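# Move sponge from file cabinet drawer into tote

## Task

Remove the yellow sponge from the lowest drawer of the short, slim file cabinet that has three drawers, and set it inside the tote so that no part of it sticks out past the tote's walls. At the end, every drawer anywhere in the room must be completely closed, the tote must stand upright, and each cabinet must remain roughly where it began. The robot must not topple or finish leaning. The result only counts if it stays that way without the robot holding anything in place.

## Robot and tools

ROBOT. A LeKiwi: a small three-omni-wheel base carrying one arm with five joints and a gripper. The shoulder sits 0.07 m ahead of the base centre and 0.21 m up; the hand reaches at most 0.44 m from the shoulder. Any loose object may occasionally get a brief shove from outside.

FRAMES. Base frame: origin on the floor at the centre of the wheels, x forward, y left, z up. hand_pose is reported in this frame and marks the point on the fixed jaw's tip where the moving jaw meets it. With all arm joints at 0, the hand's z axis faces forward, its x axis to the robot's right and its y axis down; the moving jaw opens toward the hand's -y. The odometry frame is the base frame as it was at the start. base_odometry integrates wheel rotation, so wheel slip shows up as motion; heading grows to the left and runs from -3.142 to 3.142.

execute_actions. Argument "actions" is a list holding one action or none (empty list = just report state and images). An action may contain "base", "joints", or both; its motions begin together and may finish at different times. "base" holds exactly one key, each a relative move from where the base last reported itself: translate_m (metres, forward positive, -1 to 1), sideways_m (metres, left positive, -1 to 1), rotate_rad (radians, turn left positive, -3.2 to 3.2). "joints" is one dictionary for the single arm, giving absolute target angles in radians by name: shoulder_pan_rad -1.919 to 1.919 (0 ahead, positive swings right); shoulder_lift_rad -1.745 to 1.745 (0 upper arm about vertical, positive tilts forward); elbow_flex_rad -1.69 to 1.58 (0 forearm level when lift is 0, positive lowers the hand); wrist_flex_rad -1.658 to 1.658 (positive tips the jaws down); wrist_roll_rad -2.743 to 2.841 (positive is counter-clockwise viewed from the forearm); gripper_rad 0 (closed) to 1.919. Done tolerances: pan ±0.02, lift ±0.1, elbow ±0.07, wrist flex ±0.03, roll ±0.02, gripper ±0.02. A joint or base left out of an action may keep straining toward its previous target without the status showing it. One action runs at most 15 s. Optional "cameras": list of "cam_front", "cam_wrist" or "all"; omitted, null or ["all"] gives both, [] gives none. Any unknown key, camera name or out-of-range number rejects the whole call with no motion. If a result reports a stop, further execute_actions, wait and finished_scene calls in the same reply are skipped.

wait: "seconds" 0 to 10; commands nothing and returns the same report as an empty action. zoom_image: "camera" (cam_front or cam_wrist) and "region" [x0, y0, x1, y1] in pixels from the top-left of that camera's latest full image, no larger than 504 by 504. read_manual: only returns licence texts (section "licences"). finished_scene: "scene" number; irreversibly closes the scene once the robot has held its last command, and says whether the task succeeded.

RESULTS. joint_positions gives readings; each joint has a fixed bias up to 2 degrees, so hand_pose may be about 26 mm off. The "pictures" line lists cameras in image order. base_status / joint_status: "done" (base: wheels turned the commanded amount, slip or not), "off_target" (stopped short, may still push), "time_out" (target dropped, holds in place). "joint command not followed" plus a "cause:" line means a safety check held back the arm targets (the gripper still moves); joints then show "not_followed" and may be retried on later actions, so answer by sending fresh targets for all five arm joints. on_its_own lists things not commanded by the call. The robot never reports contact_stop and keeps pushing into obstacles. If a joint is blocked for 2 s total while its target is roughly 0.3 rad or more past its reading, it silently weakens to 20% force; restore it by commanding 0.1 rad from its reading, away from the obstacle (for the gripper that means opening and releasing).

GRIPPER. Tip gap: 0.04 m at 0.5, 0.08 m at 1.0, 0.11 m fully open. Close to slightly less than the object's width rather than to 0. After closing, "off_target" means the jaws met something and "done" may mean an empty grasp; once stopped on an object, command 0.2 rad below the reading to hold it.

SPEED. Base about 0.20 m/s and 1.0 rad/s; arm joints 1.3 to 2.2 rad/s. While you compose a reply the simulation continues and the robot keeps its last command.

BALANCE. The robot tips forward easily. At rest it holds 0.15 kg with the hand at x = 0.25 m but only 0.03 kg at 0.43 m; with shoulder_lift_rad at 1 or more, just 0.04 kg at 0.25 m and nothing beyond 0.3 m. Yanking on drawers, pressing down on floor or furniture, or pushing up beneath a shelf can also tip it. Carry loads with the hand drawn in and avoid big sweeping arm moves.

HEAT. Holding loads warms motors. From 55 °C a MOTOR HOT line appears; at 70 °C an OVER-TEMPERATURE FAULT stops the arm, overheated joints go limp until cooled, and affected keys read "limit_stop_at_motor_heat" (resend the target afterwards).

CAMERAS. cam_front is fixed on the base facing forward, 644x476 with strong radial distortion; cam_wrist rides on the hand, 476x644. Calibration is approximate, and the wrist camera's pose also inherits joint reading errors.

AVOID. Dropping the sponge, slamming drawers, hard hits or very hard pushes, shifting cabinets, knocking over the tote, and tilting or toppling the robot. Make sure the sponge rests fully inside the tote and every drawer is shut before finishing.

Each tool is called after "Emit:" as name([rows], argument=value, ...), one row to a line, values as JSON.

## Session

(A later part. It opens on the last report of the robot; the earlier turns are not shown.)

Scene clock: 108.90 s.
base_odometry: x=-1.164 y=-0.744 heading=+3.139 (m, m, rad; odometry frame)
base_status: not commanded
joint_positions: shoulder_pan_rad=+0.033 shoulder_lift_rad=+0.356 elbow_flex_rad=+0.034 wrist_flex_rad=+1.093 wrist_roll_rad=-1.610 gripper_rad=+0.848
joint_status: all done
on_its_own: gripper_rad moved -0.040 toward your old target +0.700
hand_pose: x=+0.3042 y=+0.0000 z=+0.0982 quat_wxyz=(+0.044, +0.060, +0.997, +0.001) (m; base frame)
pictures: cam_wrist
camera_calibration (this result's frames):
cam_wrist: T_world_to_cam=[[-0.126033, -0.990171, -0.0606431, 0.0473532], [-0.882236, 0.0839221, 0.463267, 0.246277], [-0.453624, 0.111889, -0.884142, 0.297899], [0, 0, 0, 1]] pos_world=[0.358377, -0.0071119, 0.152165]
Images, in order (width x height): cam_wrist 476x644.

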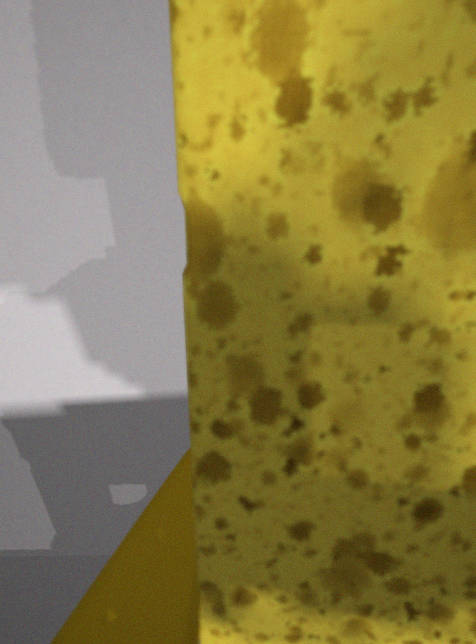

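Emit:
execute_actions([
  {"joints":{"shoulder_lift_rad":0.2,"elbow_flex_rad":-0.2,"wrist_flex_rad":1.35}},
], cameras=["cam_wrist"])

Emit:
execute_actions([
  {"joints":{"shoulder_lift_rad":-0.2,"elbow_flex_rad":-0.5,"wrist_flex_rad":1.5}},
], cameras=["cam_wrist"])

Scene clock: 113.67 s.
base_odometry: x=-1.164 y=-0.744 heading=+3.139 (m, m, rad; odometry frame)
base_status: not commanded
joint_positions: shoulder_pan_rad=+0.033 shoulder_lift_rad=+0.255 elbow_flex_rad=-0.164 wrist_flex_rad=+1.346 wrist_roll_rad=-1.610 gripper_rad=+0.848
joint_status: all done
hand_pose: x=+0.3096 y=-0.0002 z=+0.1445 quat_wxyz=(+0.067, +0.060, +0.996, +0.002) (m; base frame)
pictures: cam_wrist
camera_calibration (this result's frames):
cam_wrist: T_world_to_cam=[[-0.123146, -0.990265, -0.064889, 0.0503936], [-0.902601, 0.0845863, 0.422086, 0.241852], [-0.412488, 0.110547, -0.90423, 0.331548], [0, 0, 0, 1]] pos_world=[0.361261, -0.00720595, 0.200983]
Images, in order (width x height): cam_wrist 476x644.

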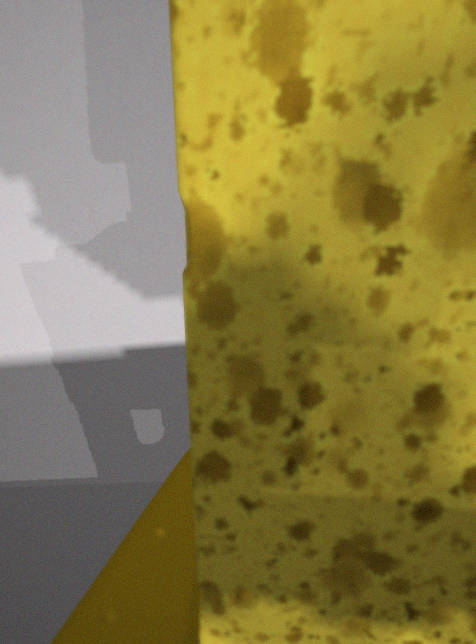

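Scene clock: 114.50 s.
base_odometry: x=-1.164 y=-0.744 heading=+3.140 (m, m, rad; odometry frame)
base_status: not commanded
joint_positions: shoulder_pan_rad=+0.034 shoulder_lift_rad=-0.052 elbow_flex_rad=-0.371 wrist_flex_rad=+1.548 wrist_roll_rad=-1.610 gripper_rad=+0.841
joint_status: shoulder_lift_rad off_target (ended at -0.051, target -0.200); elbow_flex_rad off_target (ended at -0.370, target -0.500); wrist_flex_rad off_target (ended at +1.550, target +1.500)
hand_pose: x=+0.3101 y=-0.0006 z=+0.2381 quat_wxyz=(+0.220, +0.059, +0.974, +0.006) (m; base frame)
pictures: cam_wrist
camera_calibration (this result's frames):
cam_wrist: T_world_to_cam=[[-0.10043, -0.990902, -0.0895893, 0.0549698], [-0.988224, 0.088899, 0.124541, 0.300193], [-0.115444, 0.101042, -0.988162, 0.344212], [0, 0, 0, 1]] pos_world=[0.341916, -0.00699711, 0.307676]
Images, in order (width x height): cam_wrist 476x644.

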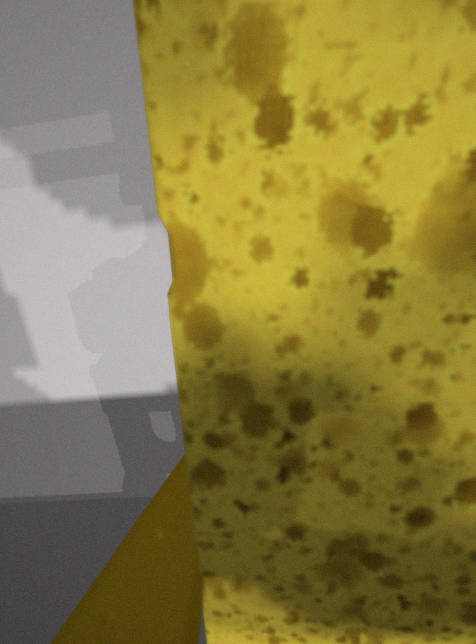

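Caught under the middle handle; relax and back off.

Emit:
execute_actions([
  {"base":{"translate_m":-0.04},"joints":{"shoulder_lift_rad":-0.07,"elbow_flex_rad":-0.39,"wrist_flex_rad":1.58}},
])

Emit:
execute_actions([
  {"joints":{"shoulder_lift_rad":-0.4,"elbow_flex_rad":-0.45,"wrist_flex_rad":1.62}},
])

Scene clock: 118.27 s.
base_odometry: x=-1.125 y=-0.744 heading=+3.140 (m, m, rad; odometry frame)
base_status: done
joint_positions: shoulder_pan_rad=+0.034 shoulder_lift_rad=-0.055 elbow_flex_rad=-0.374 wrist_flex_rad=+1.582 wrist_roll_rad=-1.610 gripper_rad=+0.840
joint_status: all done
hand_pose: x=+0.3053 y=-0.0004 z=+0.2370 quat_wxyz=(+0.207, +0.060, +0.977, +0.006) (m; base frame)
pictures: cam_front, cam_wrist
camera_calibration (this result's frames):
cam_wrist: T_world_to_cam=[[-0.102877, -0.990819, -0.0877177, 0.0548631], [-0.98441, 0.0887688, 0.151844, 0.287991], [-0.142664, 0.101972, -0.984504, 0.350051], [0, 0, 0, 1]] pos_world=[0.339085, -0.00690044, 0.30571]
Images, in order (width x height): cam_front 644x476, cam_wrist 476x644.

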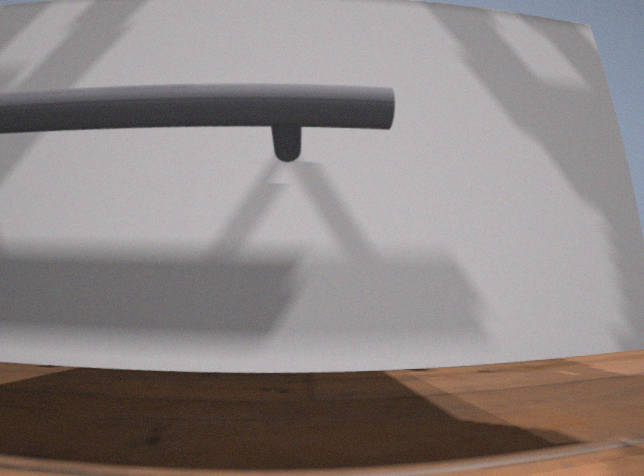

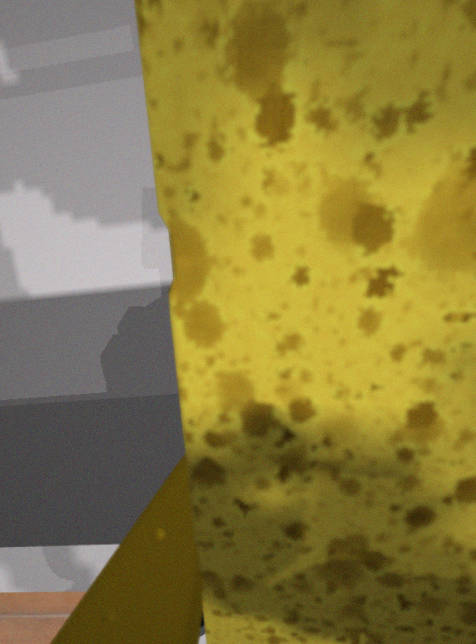

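Scene clock: 119.10 s.
base_odometry: x=-1.125 y=-0.744 heading=+3.140 (m, m, rad; odometry frame)
base_status: not commanded
joint_positions: shoulder_pan_rad=+0.034 shoulder_lift_rad=-0.366 elbow_flex_rad=-0.418 wrist_flex_rad=+1.617 wrist_roll_rad=-1.610 gripper_rad=+0.840
joint_status: all done
hand_pose: x=+0.2835 y=+0.0003 z=+0.3045 quat_wxyz=(+0.360, +0.057, +0.931, +0.010) (m; base frame)
pictures: cam_front, cam_wrist
camera_calibration (this result's frames):
cam_wrist: T_world_to_cam=[[-0.0717361, -0.991882, -0.104993, 0.0557092], [-0.981979, 0.0886858, -0.166892, 0.352573], [0.174848, 0.0911292, -0.980369, 0.322032], [0, 0, 0, 1]] pos_world=[0.293909, -0.0053578, 0.380401]
Images, in order (width x height): cam_front 644x476, cam_wrist 476x644.

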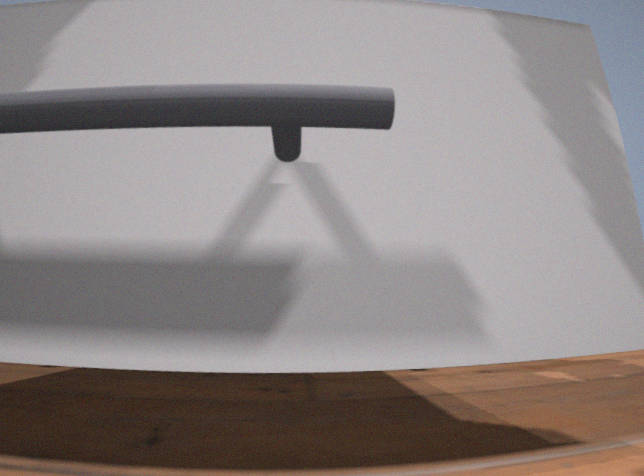

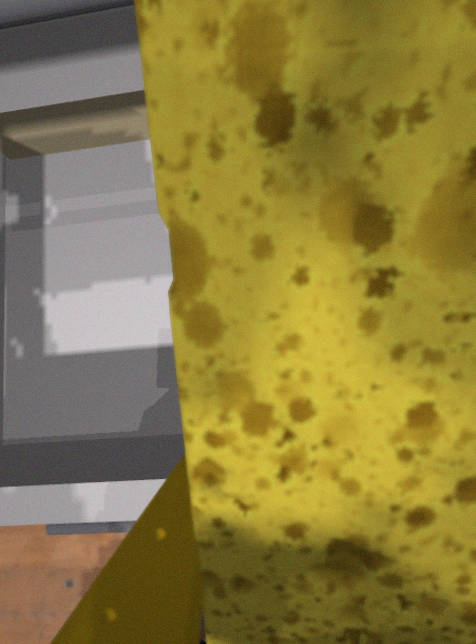

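Emit:
execute_actions([
  {"base":{"sideways_m":0.07},"joints":{"shoulder_pan_rad":1.75,"shoulder_lift_rad":-0.6}},
], cameras=[])

Emit:
execute_actions([
  {"base":{"translate_m":0.25}},
])

Emit:
execute_actions([
  {"base":{"translate_m":0.04}},
])

Emit:
execute_actions([
  {"base":{"translate_m":0.025}},
])

Scene clock: 126.87 s.
base_odometry: x=-1.125 y=-0.813 heading=+3.138 (m, m, rad; odometry frame)
base_status: done
joint_positions: shoulder_pan_rad=+1.745 shoulder_lift_rad=-0.575 elbow_flex_rad=-0.420 wrist_flex_rad=+1.619 wrist_roll_rad=-1.610 gripper_rad=+0.840
joint_status: all done
hand_pose: x=+0.0413 y=-0.1908 z=+0.3411 quat_wxyz=(+0.308, +0.706, +0.542, -0.336) (m; base frame)
pictures: none
No camera images: the call's "cameras" was empty. Leave "cameras" out to get every camera's image.

Scene clock: 129.10 s.
base_odometry: x=-1.374 y=-0.812 heading=+3.138 (m, m, rad; odometry frame)
base_status: done
joint_positions: shoulder_pan_rad=+1.746 shoulder_lift_rad=-0.576 elbow_flex_rad=-0.421 wrist_flex_rad=+1.619 wrist_roll_rad=-1.610 gripper_rad=+0.840
joint_status: not commanded
hand_pose: x=+0.0411 y=-0.1905 z=+0.3416 quat_wxyz=(+0.309, +0.706, +0.541, -0.337) (m; base frame)
pictures: cam_front, cam_wrist
camera_calibration (this result's frames):
cam_wrist: T_world_to_cam=[[-0.975925, 0.187985, -0.110601, 0.116783], [0.215982, 0.903574, -0.370007, 0.313058], [0.0303805, -0.384987, -0.922422, 0.313616], [0, 0, 0, 1]] pos_world=[0.0368288, -0.184087, 0.418036]
Images, in order (width x height): cam_front 644x476, cam_wrist 476x644.

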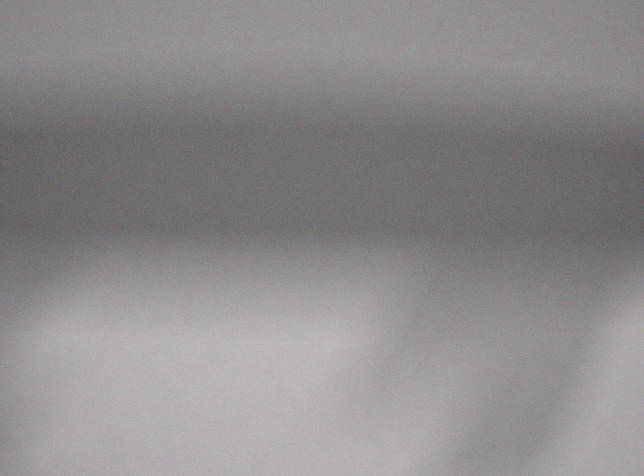

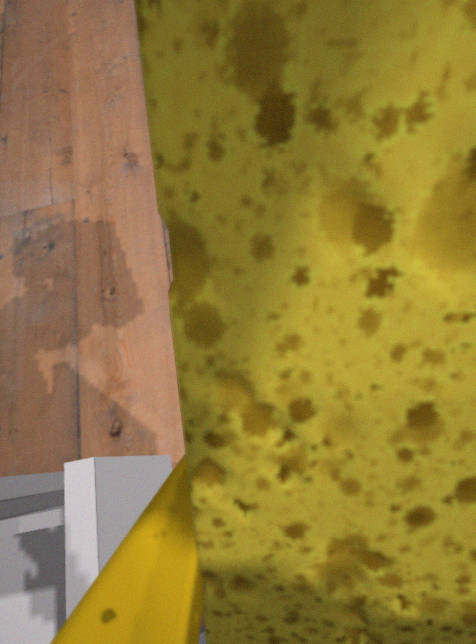

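Scene clock: 130.13 s.
base_odometry: x=-1.414 y=-0.812 heading=+3.138 (m, m, rad; odometry frame)
base_status: done
joint_positions: shoulder_pan_rad=+1.746 shoulder_lift_rad=-0.578 elbow_flex_rad=-0.421 wrist_flex_rad=+1.619 wrist_roll_rad=-1.610 gripper_rad=+0.840
joint_status: not commanded
hand_pose: x=+0.0411 y=-0.1903 z=+0.3419 quat_wxyz=(+0.309, +0.706, +0.541, -0.337) (m; base frame)
pictures: cam_front, cam_wrist
camera_calibration (this result's frames):
cam_wrist: T_world_to_cam=[[-0.975954, 0.187818, -0.110624, 0.116785], [0.215882, 0.903014, -0.371429, 0.313345], [0.0301338, -0.38638, -0.921847, 0.313469], [0, 0, 0, 1]] pos_world=[0.0368847, -0.183771, 0.418276]
Images, in order (width x height): cam_front 644x476, cam_wrist 476x644.

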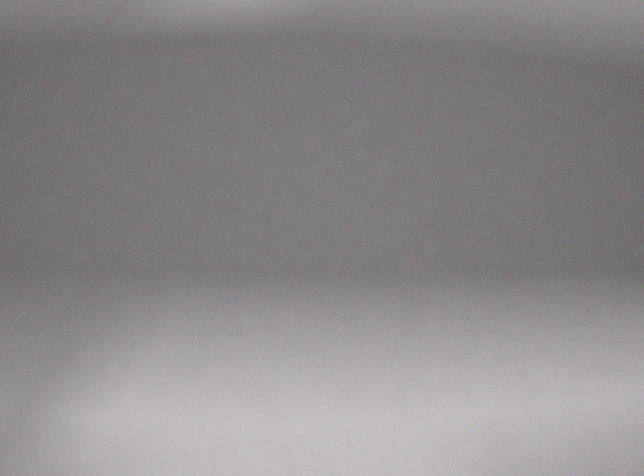

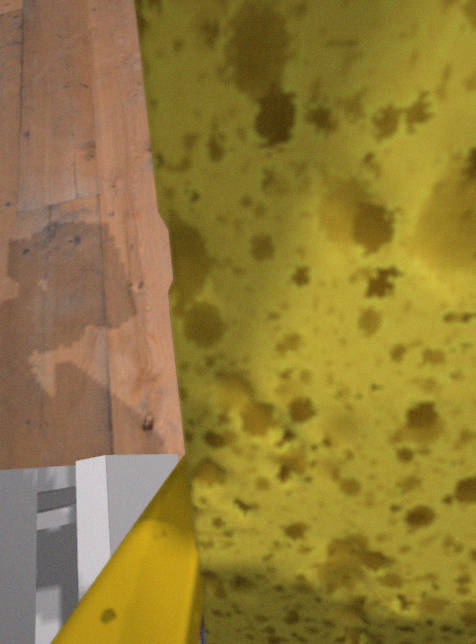

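Scene clock: 131.00 s.
base_odometry: x=-1.438 y=-0.812 heading=+3.139 (m, m, rad; odometry frame)
base_status: done
joint_positions: shoulder_pan_rad=+1.748 shoulder_lift_rad=-0.578 elbow_flex_rad=-0.421 wrist_flex_rad=+1.619 wrist_roll_rad=-1.610 gripper_rad=+0.840
joint_status: not commanded
hand_pose: x=+0.0408 y=-0.1903 z=+0.3419 quat_wxyz=(+0.309, +0.706, +0.540, -0.338) (m; base frame)
pictures: cam_front, cam_wrist
camera_calibration (this result's frames):
cam_wrist: T_world_to_cam=[[-0.975665, 0.189315, -0.110624, 0.116765], [0.217267, 0.902682, -0.371429, 0.313252], [0.0295411, -0.386426, -0.921847, 0.313509], [0, 0, 0, 1]] pos_world=[0.0366029, -0.183724, 0.418276]
Images, in order (width x height): cam_front 644x476, cam_wrist 476x644.

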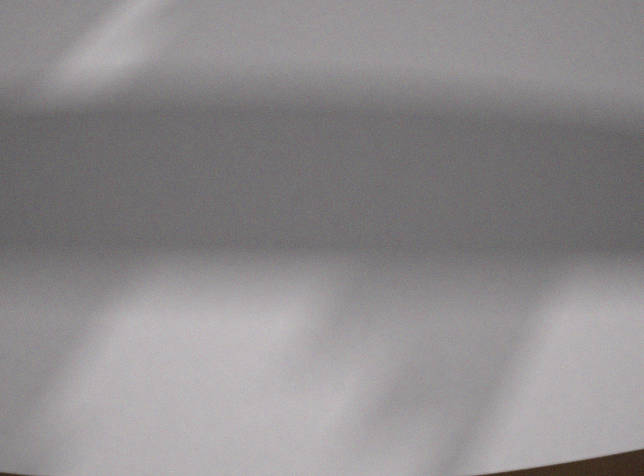

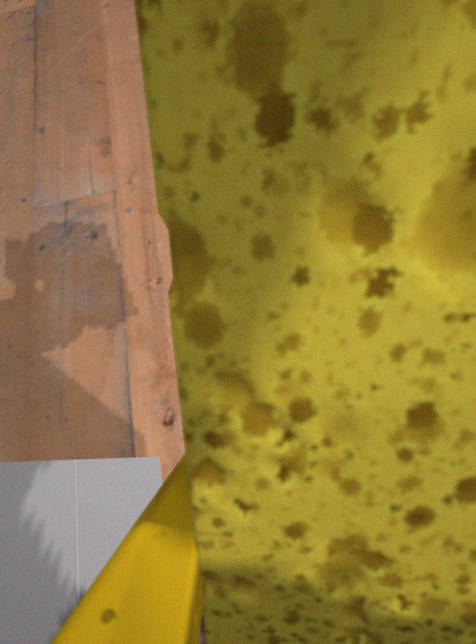

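Emit:
execute_actions([
  {"base":{"translate_m":-0.15}},
], cameras=["cam_front"])

Emit:
execute_actions([
  {"base":{"rotate_rad":-2.04}},
], cameras=[])

Emit:
execute_actions([
  {"base":{"translate_m":1.0},"joints":{"shoulder_pan_rad":0}},
])

Scene clock: 135.77 s.
base_odometry: x=-1.289 y=-0.813 heading=+3.138 (m, m, rad; odometry frame)
base_status: done
joint_positions: shoulder_pan_rad=+1.748 shoulder_lift_rad=-0.578 elbow_flex_rad=-0.421 wrist_flex_rad=+1.619 wrist_roll_rad=-1.610 gripper_rad=+0.840
joint_status: not commanded
hand_pose: x=+0.0408 y=-0.1903 z=+0.3419 quat_wxyz=(+0.309, +0.706, +0.540, -0.338) (m; base frame)
pictures: cam_front
Images, in order (width x height): cam_front 644x476.

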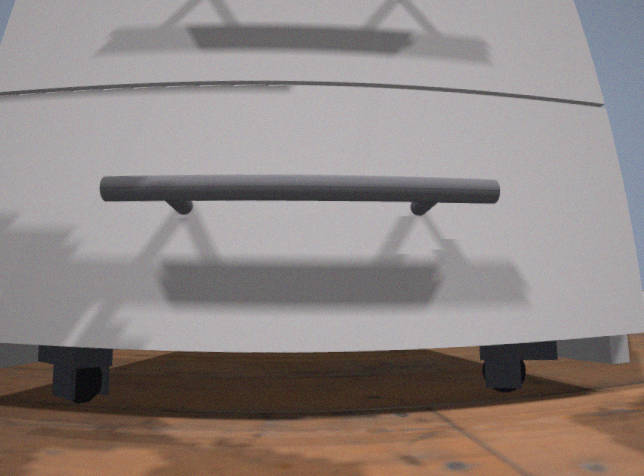

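Scene clock: 138.77 s.
base_odometry: x=-1.289 y=-0.813 heading=+1.102 (m, m, rad; odometry frame)
base_status: done
joint_positions: shoulder_pan_rad=+1.748 shoulder_lift_rad=-0.581 elbow_flex_rad=-0.421 wrist_flex_rad=+1.619 wrist_roll_rad=-1.610 gripper_rad=+0.840
joint_status: not commanded
hand_pose: x=+0.0409 y=-0.1899 z=+0.3423 quat_wxyz=(+0.310, +0.706, +0.540, -0.339) (m; base frame)
pictures: none
No camera images: the call's "cameras" was empty. Leave "cameras" out to get every camera's image.

Scene clock: 144.73 s.
base_odometry: x=-0.838 y=+0.079 heading=+1.102 (m, m, rad; odometry frame)
base_status: done
joint_positions: shoulder_pan_rad=+0.005 shoulder_lift_rad=-0.581 elbow_flex_rad=-0.421 wrist_flex_rad=+1.619 wrist_roll_rad=-1.610 gripper_rad=+0.840
joint_status: all done
hand_pose: x=+0.2585 y=+0.0068 z=+0.3423 quat_wxyz=(+0.459, +0.041, +0.887, +0.019) (m; base frame)
pictures: cam_front, cam_wrist
camera_calibration (this result's frames):
cam_wrist: T_world_to_cam=[[-0.0193867, -0.993668, -0.110669, 0.0526936], [-0.925393, 0.0597387, -0.374271, 0.390369], [0.378513, 0.0951561, -0.920692, 0.289801], [0, 0, 0, 1]] pos_world=[0.252573, 0.00146347, 0.418753]
Images, in order (width x height): cam_front 644x476, cam_wrist 476x644.

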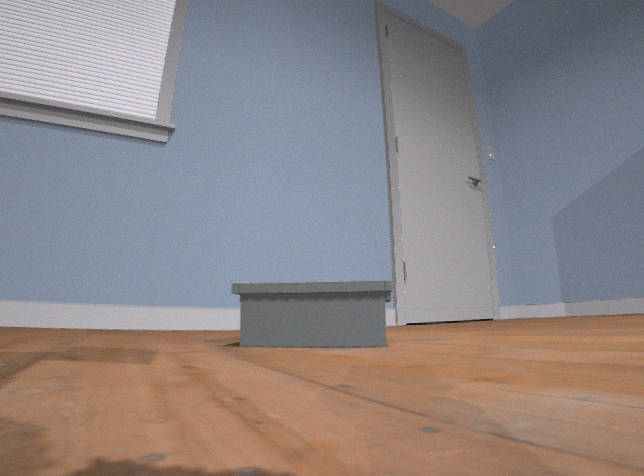

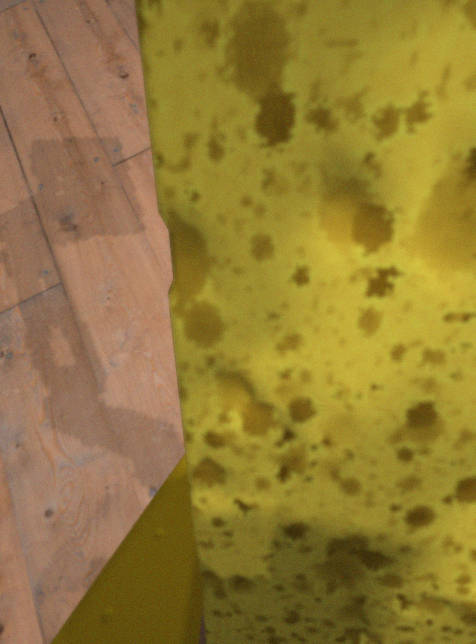

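Emit:
execute_actions([
  {"base":{"translate_m":0.52}},
])

Scene clock: 149.90 s.
base_odometry: x=-0.603 y=+0.543 heading=+1.102 (m, m, rad; odometry frame)
base_status: done
joint_positions: shoulder_pan_rad=+0.005 shoulder_lift_rad=-0.581 elbow_flex_rad=-0.421 wrist_flex_rad=+1.619 wrist_roll_rad=-1.610 gripper_rad=+0.840
joint_status: not commanded
hand_pose: x=+0.2585 y=+0.0068 z=+0.3423 quat_wxyz=(+0.459, +0.041, +0.887, +0.019) (m; base frame)
pictures: cam_front, cam_wrist
camera_calibration (this result's frames):
cam_wrist: T_world_to_cam=[[-0.0193867, -0.993668, -0.110669, 0.0526936], [-0.925393, 0.0597387, -0.374271, 0.390369], [0.378513, 0.0951561, -0.920692, 0.289801], [0, 0, 0, 1]] pos_world=[0.252573, 0.00146347, 0.418753]
Images, in order (width x height): cam_front 644x476, cam_wrist 476x644.

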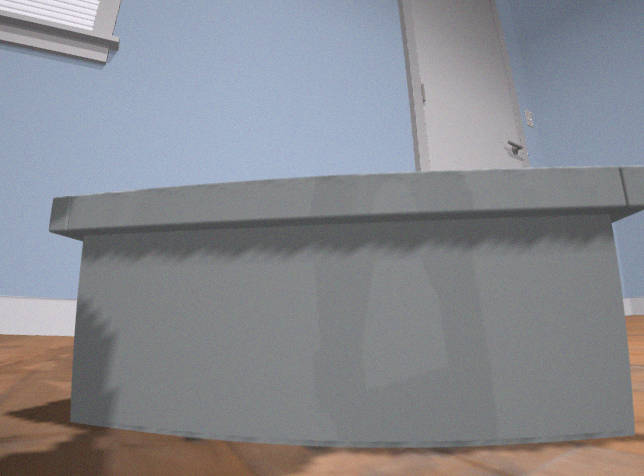

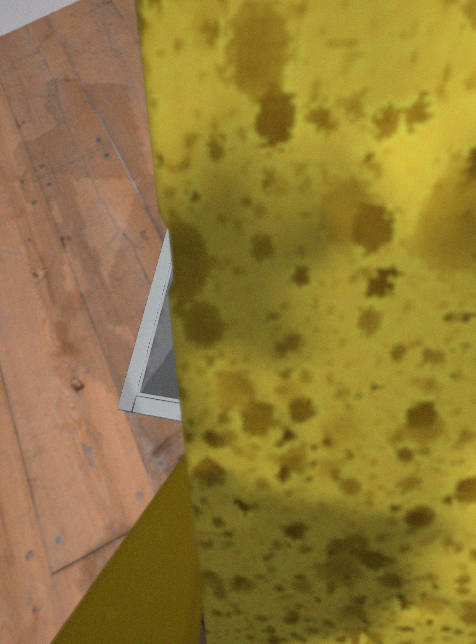

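Emit:
execute_actions([
  {"base":{"translate_m":0.1},"joints":{"shoulder_lift_rad":-0.2,"elbow_flex_rad":-0.15,"wrist_roll_rad":-1.45}},
], cameras=[])

Emit:
execute_actions([
  {"joints":{"shoulder_lift_rad":0.04,"elbow_flex_rad":0.07,"wrist_flex_rad":1.4}},
])

Scene clock: 159.43 s.
base_odometry: x=-0.558 y=+0.632 heading=+1.102 (m, m, rad; odometry frame)
base_status: done
joint_positions: shoulder_pan_rad=+0.005 shoulder_lift_rad=-0.194 elbow_flex_rad=-0.147 wrist_flex_rad=+1.619 wrist_roll_rad=-1.461 gripper_rad=+0.840
joint_status: all done
hand_pose: x=+0.2742 y=+0.0067 z=+0.2209 quat_wxyz=(+0.146, -0.028, +0.989, -0.005) (m; base frame)
pictures: none
No camera images: the call's "cameras" was empty. Leave "cameras" out to get every camera's image.

Scene clock: 160.27 s.
base_odometry: x=-0.558 y=+0.632 heading=+1.102 (m, m, rad; odometry frame)
base_status: not commanded
joint_positions: shoulder_pan_rad=+0.005 shoulder_lift_rad=+0.050 elbow_flex_rad=+0.073 wrist_flex_rad=+1.407 wrist_roll_rad=-1.461 gripper_rad=+0.840
joint_status: all done
hand_pose: x=+0.2714 y=+0.0067 z=+0.1482 quat_wxyz=(+0.021, -0.028, +0.999, -0.001) (m; base frame)
pictures: cam_front, cam_wrist
camera_calibration (this result's frames):
cam_wrist: T_world_to_cam=[[0.0469265, -0.997638, -0.0501611, 0.00443747], [-0.861476, -0.0658383, 0.503512, 0.183002], [-0.505625, 0.0195846, -0.862531, 0.338054], [0, 0, 0, 1]] pos_world=[0.328372, 0.00985489, 0.199661]
Images, in order (width x height): cam_front 644x476, cam_wrist 476x644.

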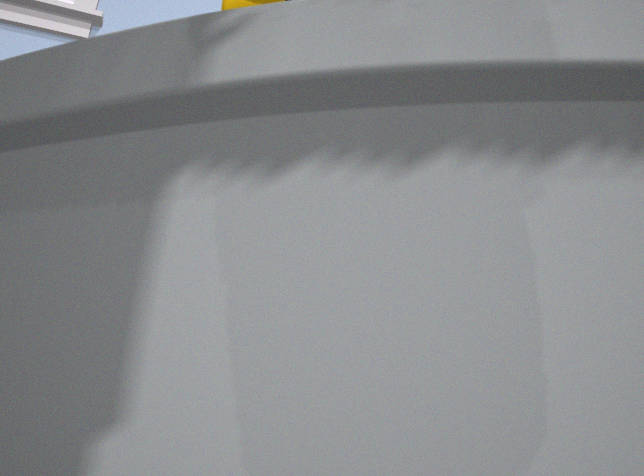

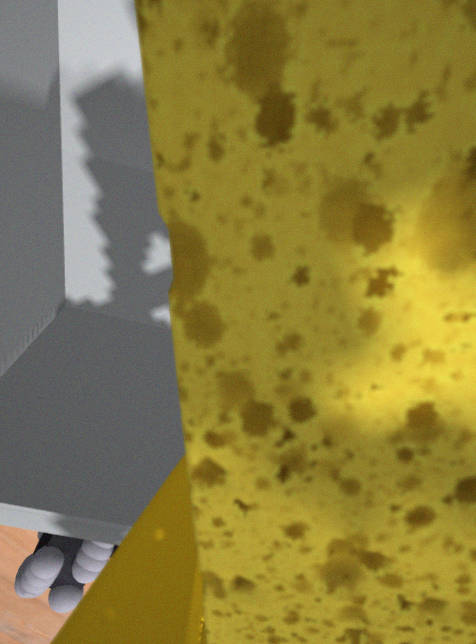

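Emit:
execute_actions([
  {"joints":{"shoulder_lift_rad":0.22,"elbow_flex_rad":0.2,"wrist_flex_rad":1.05,"wrist_roll_rad":-1.62}},
], cameras=["cam_wrist"])

Emit:
execute_actions([
  {"joints":{"shoulder_lift_rad":0.42,"elbow_flex_rad":0.35,"wrist_flex_rad":0.7}},
], cameras=["cam_wrist"])

Emit:
execute_actions([
  {"joints":{"gripper_rad":1.3}},
], cameras=[])

Emit:
execute_actions([
  {"joints":{"shoulder_lift_rad":0.04,"elbow_flex_rad":0.07,"wrist_flex_rad":1.4}},
], cameras=[])

Emit:
execute_actions([
  {"joints":{"shoulder_lift_rad":-0.4,"elbow_flex_rad":-0.2,"wrist_flex_rad":1.55}},
])

Scene clock: 167.90 s.
base_odometry: x=-0.558 y=+0.632 heading=+1.102 (m, m, rad; odometry frame)
base_status: not commanded
joint_positions: shoulder_pan_rad=+0.005 shoulder_lift_rad=+0.231 elbow_flex_rad=+0.202 wrist_flex_rad=+1.062 wrist_roll_rad=-1.610 gripper_rad=+0.840
joint_status: all done
hand_pose: x=+0.2878 y=+0.0066 z=+0.1003 quat_wxyz=(+0.038, +0.046, +0.998, +0.002) (m; base frame)
pictures: cam_wrist
camera_calibration (this result's frames):
cam_wrist: T_world_to_cam=[[-0.0992942, -0.99327, -0.0596335, 0.0442055], [-0.879192, 0.0595082, 0.472737, 0.228635], [-0.466007, 0.0993694, -0.879183, 0.294747], [0, 0, 0, 1]] pos_world=[0.342758, 0.00101355, 0.153688]
Images, in order (width x height): cam_wrist 476x644.

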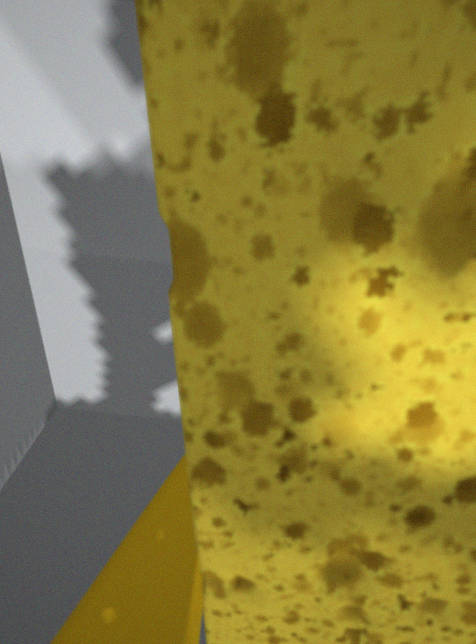

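Scene clock: 168.83 s.
base_odometry: x=-0.558 y=+0.632 heading=+1.102 (m, m, rad; odometry frame)
base_status: not commanded
joint_positions: shoulder_pan_rad=+0.005 shoulder_lift_rad=+0.430 elbow_flex_rad=+0.350 wrist_flex_rad=+0.708 wrist_roll_rad=-1.610 gripper_rad=+0.840
joint_status: all done
hand_pose: x=+0.2830 y=+0.0066 z=+0.0484 quat_wxyz=(+0.041, +0.046, +0.998, +0.002) (m; base frame)
pictures: cam_wrist
camera_calibration (this result's frames):
cam_wrist: T_world_to_cam=[[-0.0989265, -0.993271, -0.0602112, 0.0405841], [-0.882076, 0.0595226, 0.467332, 0.250044], [-0.460604, 0.0993424, -0.882029, 0.245502], [0, 0, 0, 1]] pos_world=[0.337651, 0.00103902, 0.10213]
Images, in order (width x height): cam_wrist 476x644.

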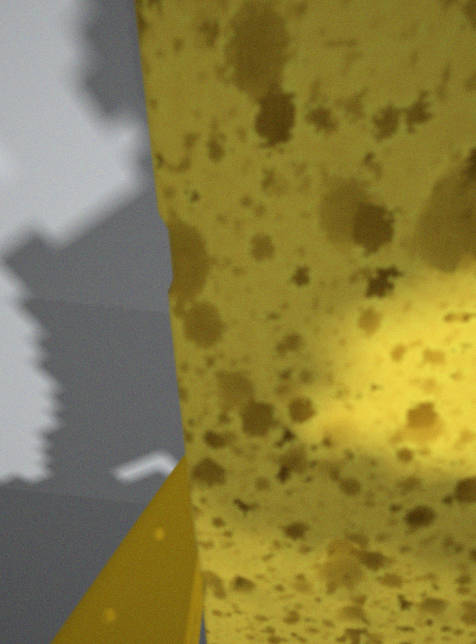

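Scene clock: 169.67 s.
base_odometry: x=-0.558 y=+0.632 heading=+1.102 (m, m, rad; odometry frame)
base_status: not commanded
joint_positions: shoulder_pan_rad=+0.005 shoulder_lift_rad=+0.430 elbow_flex_rad=+0.350 wrist_flex_rad=+0.708 wrist_roll_rad=-1.610 gripper_rad=+1.286
joint_status: all done
hand_pose: x=+0.2830 y=+0.0066 z=+0.0484 quat_wxyz=(+0.041, +0.046, +0.998, +0.002) (m; base frame)
pictures: none
No camera images: the call's "cameras" was empty. Leave "cameras" out to get every camera's image.

Scene clock: 170.80 s.
base_odometry: x=-0.558 y=+0.632 heading=+1.102 (m, m, rad; odometry frame)
base_status: not commanded
joint_positions: shoulder_pan_rad=+0.003 shoulder_lift_rad=+0.088 elbow_flex_rad=+0.102 wrist_flex_rad=+1.394 wrist_roll_rad=-1.610 gripper_rad=+1.288
joint_status: all done
hand_pose: x=+0.2671 y=+0.0070 z=+0.1377 quat_wxyz=(-0.006, +0.046, +0.999, +0.000) (m; base frame)
pictures: none
No camera images: the call's "cameras" was empty. Leave "cameras" out to get every camera's image.

Scene clock: 171.67 s.
base_odometry: x=-0.558 y=+0.632 heading=+1.102 (m, m, rad; odometry frame)
base_status: not commanded
joint_positions: shoulder_pan_rad=+0.003 shoulder_lift_rad=-0.365 elbow_flex_rad=-0.167 wrist_flex_rad=+1.547 wrist_roll_rad=-1.610 gripper_rad=+1.288
joint_status: all done
hand_pose: x=+0.2821 y=+0.0070 z=+0.2607 quat_wxyz=(+0.274, +0.044, +0.961, +0.012) (m; base frame)
pictures: cam_front, cam_wrist
camera_calibration (this result's frames):
cam_wrist: T_world_to_cam=[[-0.0597073, -0.993552, -0.0963792, 0.0519732], [-0.998177, 0.0585702, 0.014587, 0.300778], [-0.00884798, 0.0970745, -0.995238, 0.334372], [0, 0, 0, 1]] pos_world=[0.306292, 0.00156254, 0.333401]
Images, in order (width x height): cam_front 644x476, cam_wrist 476x644.

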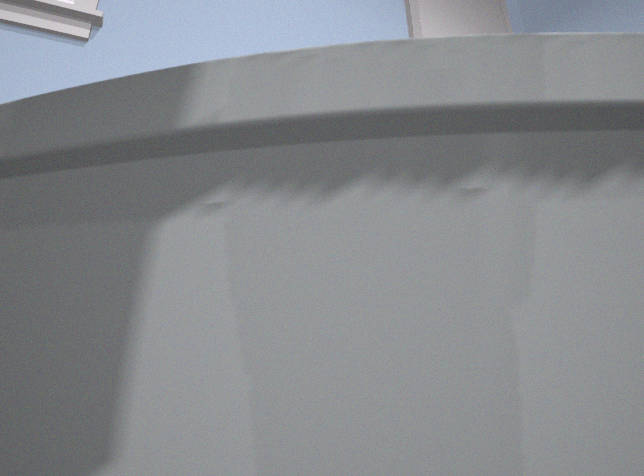

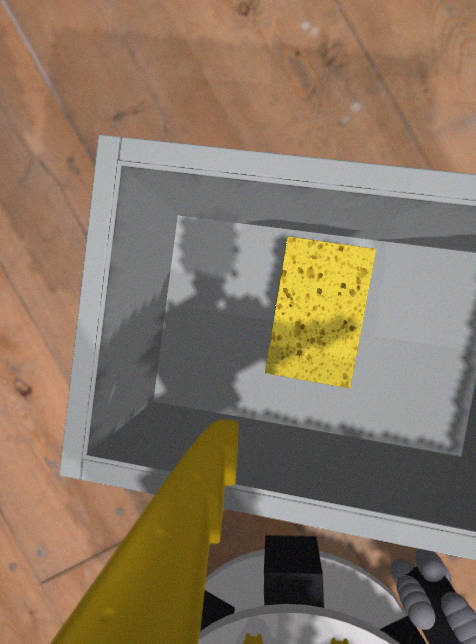

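Emit:
finished_scene(scene=1)

The scene is finished: the task was done.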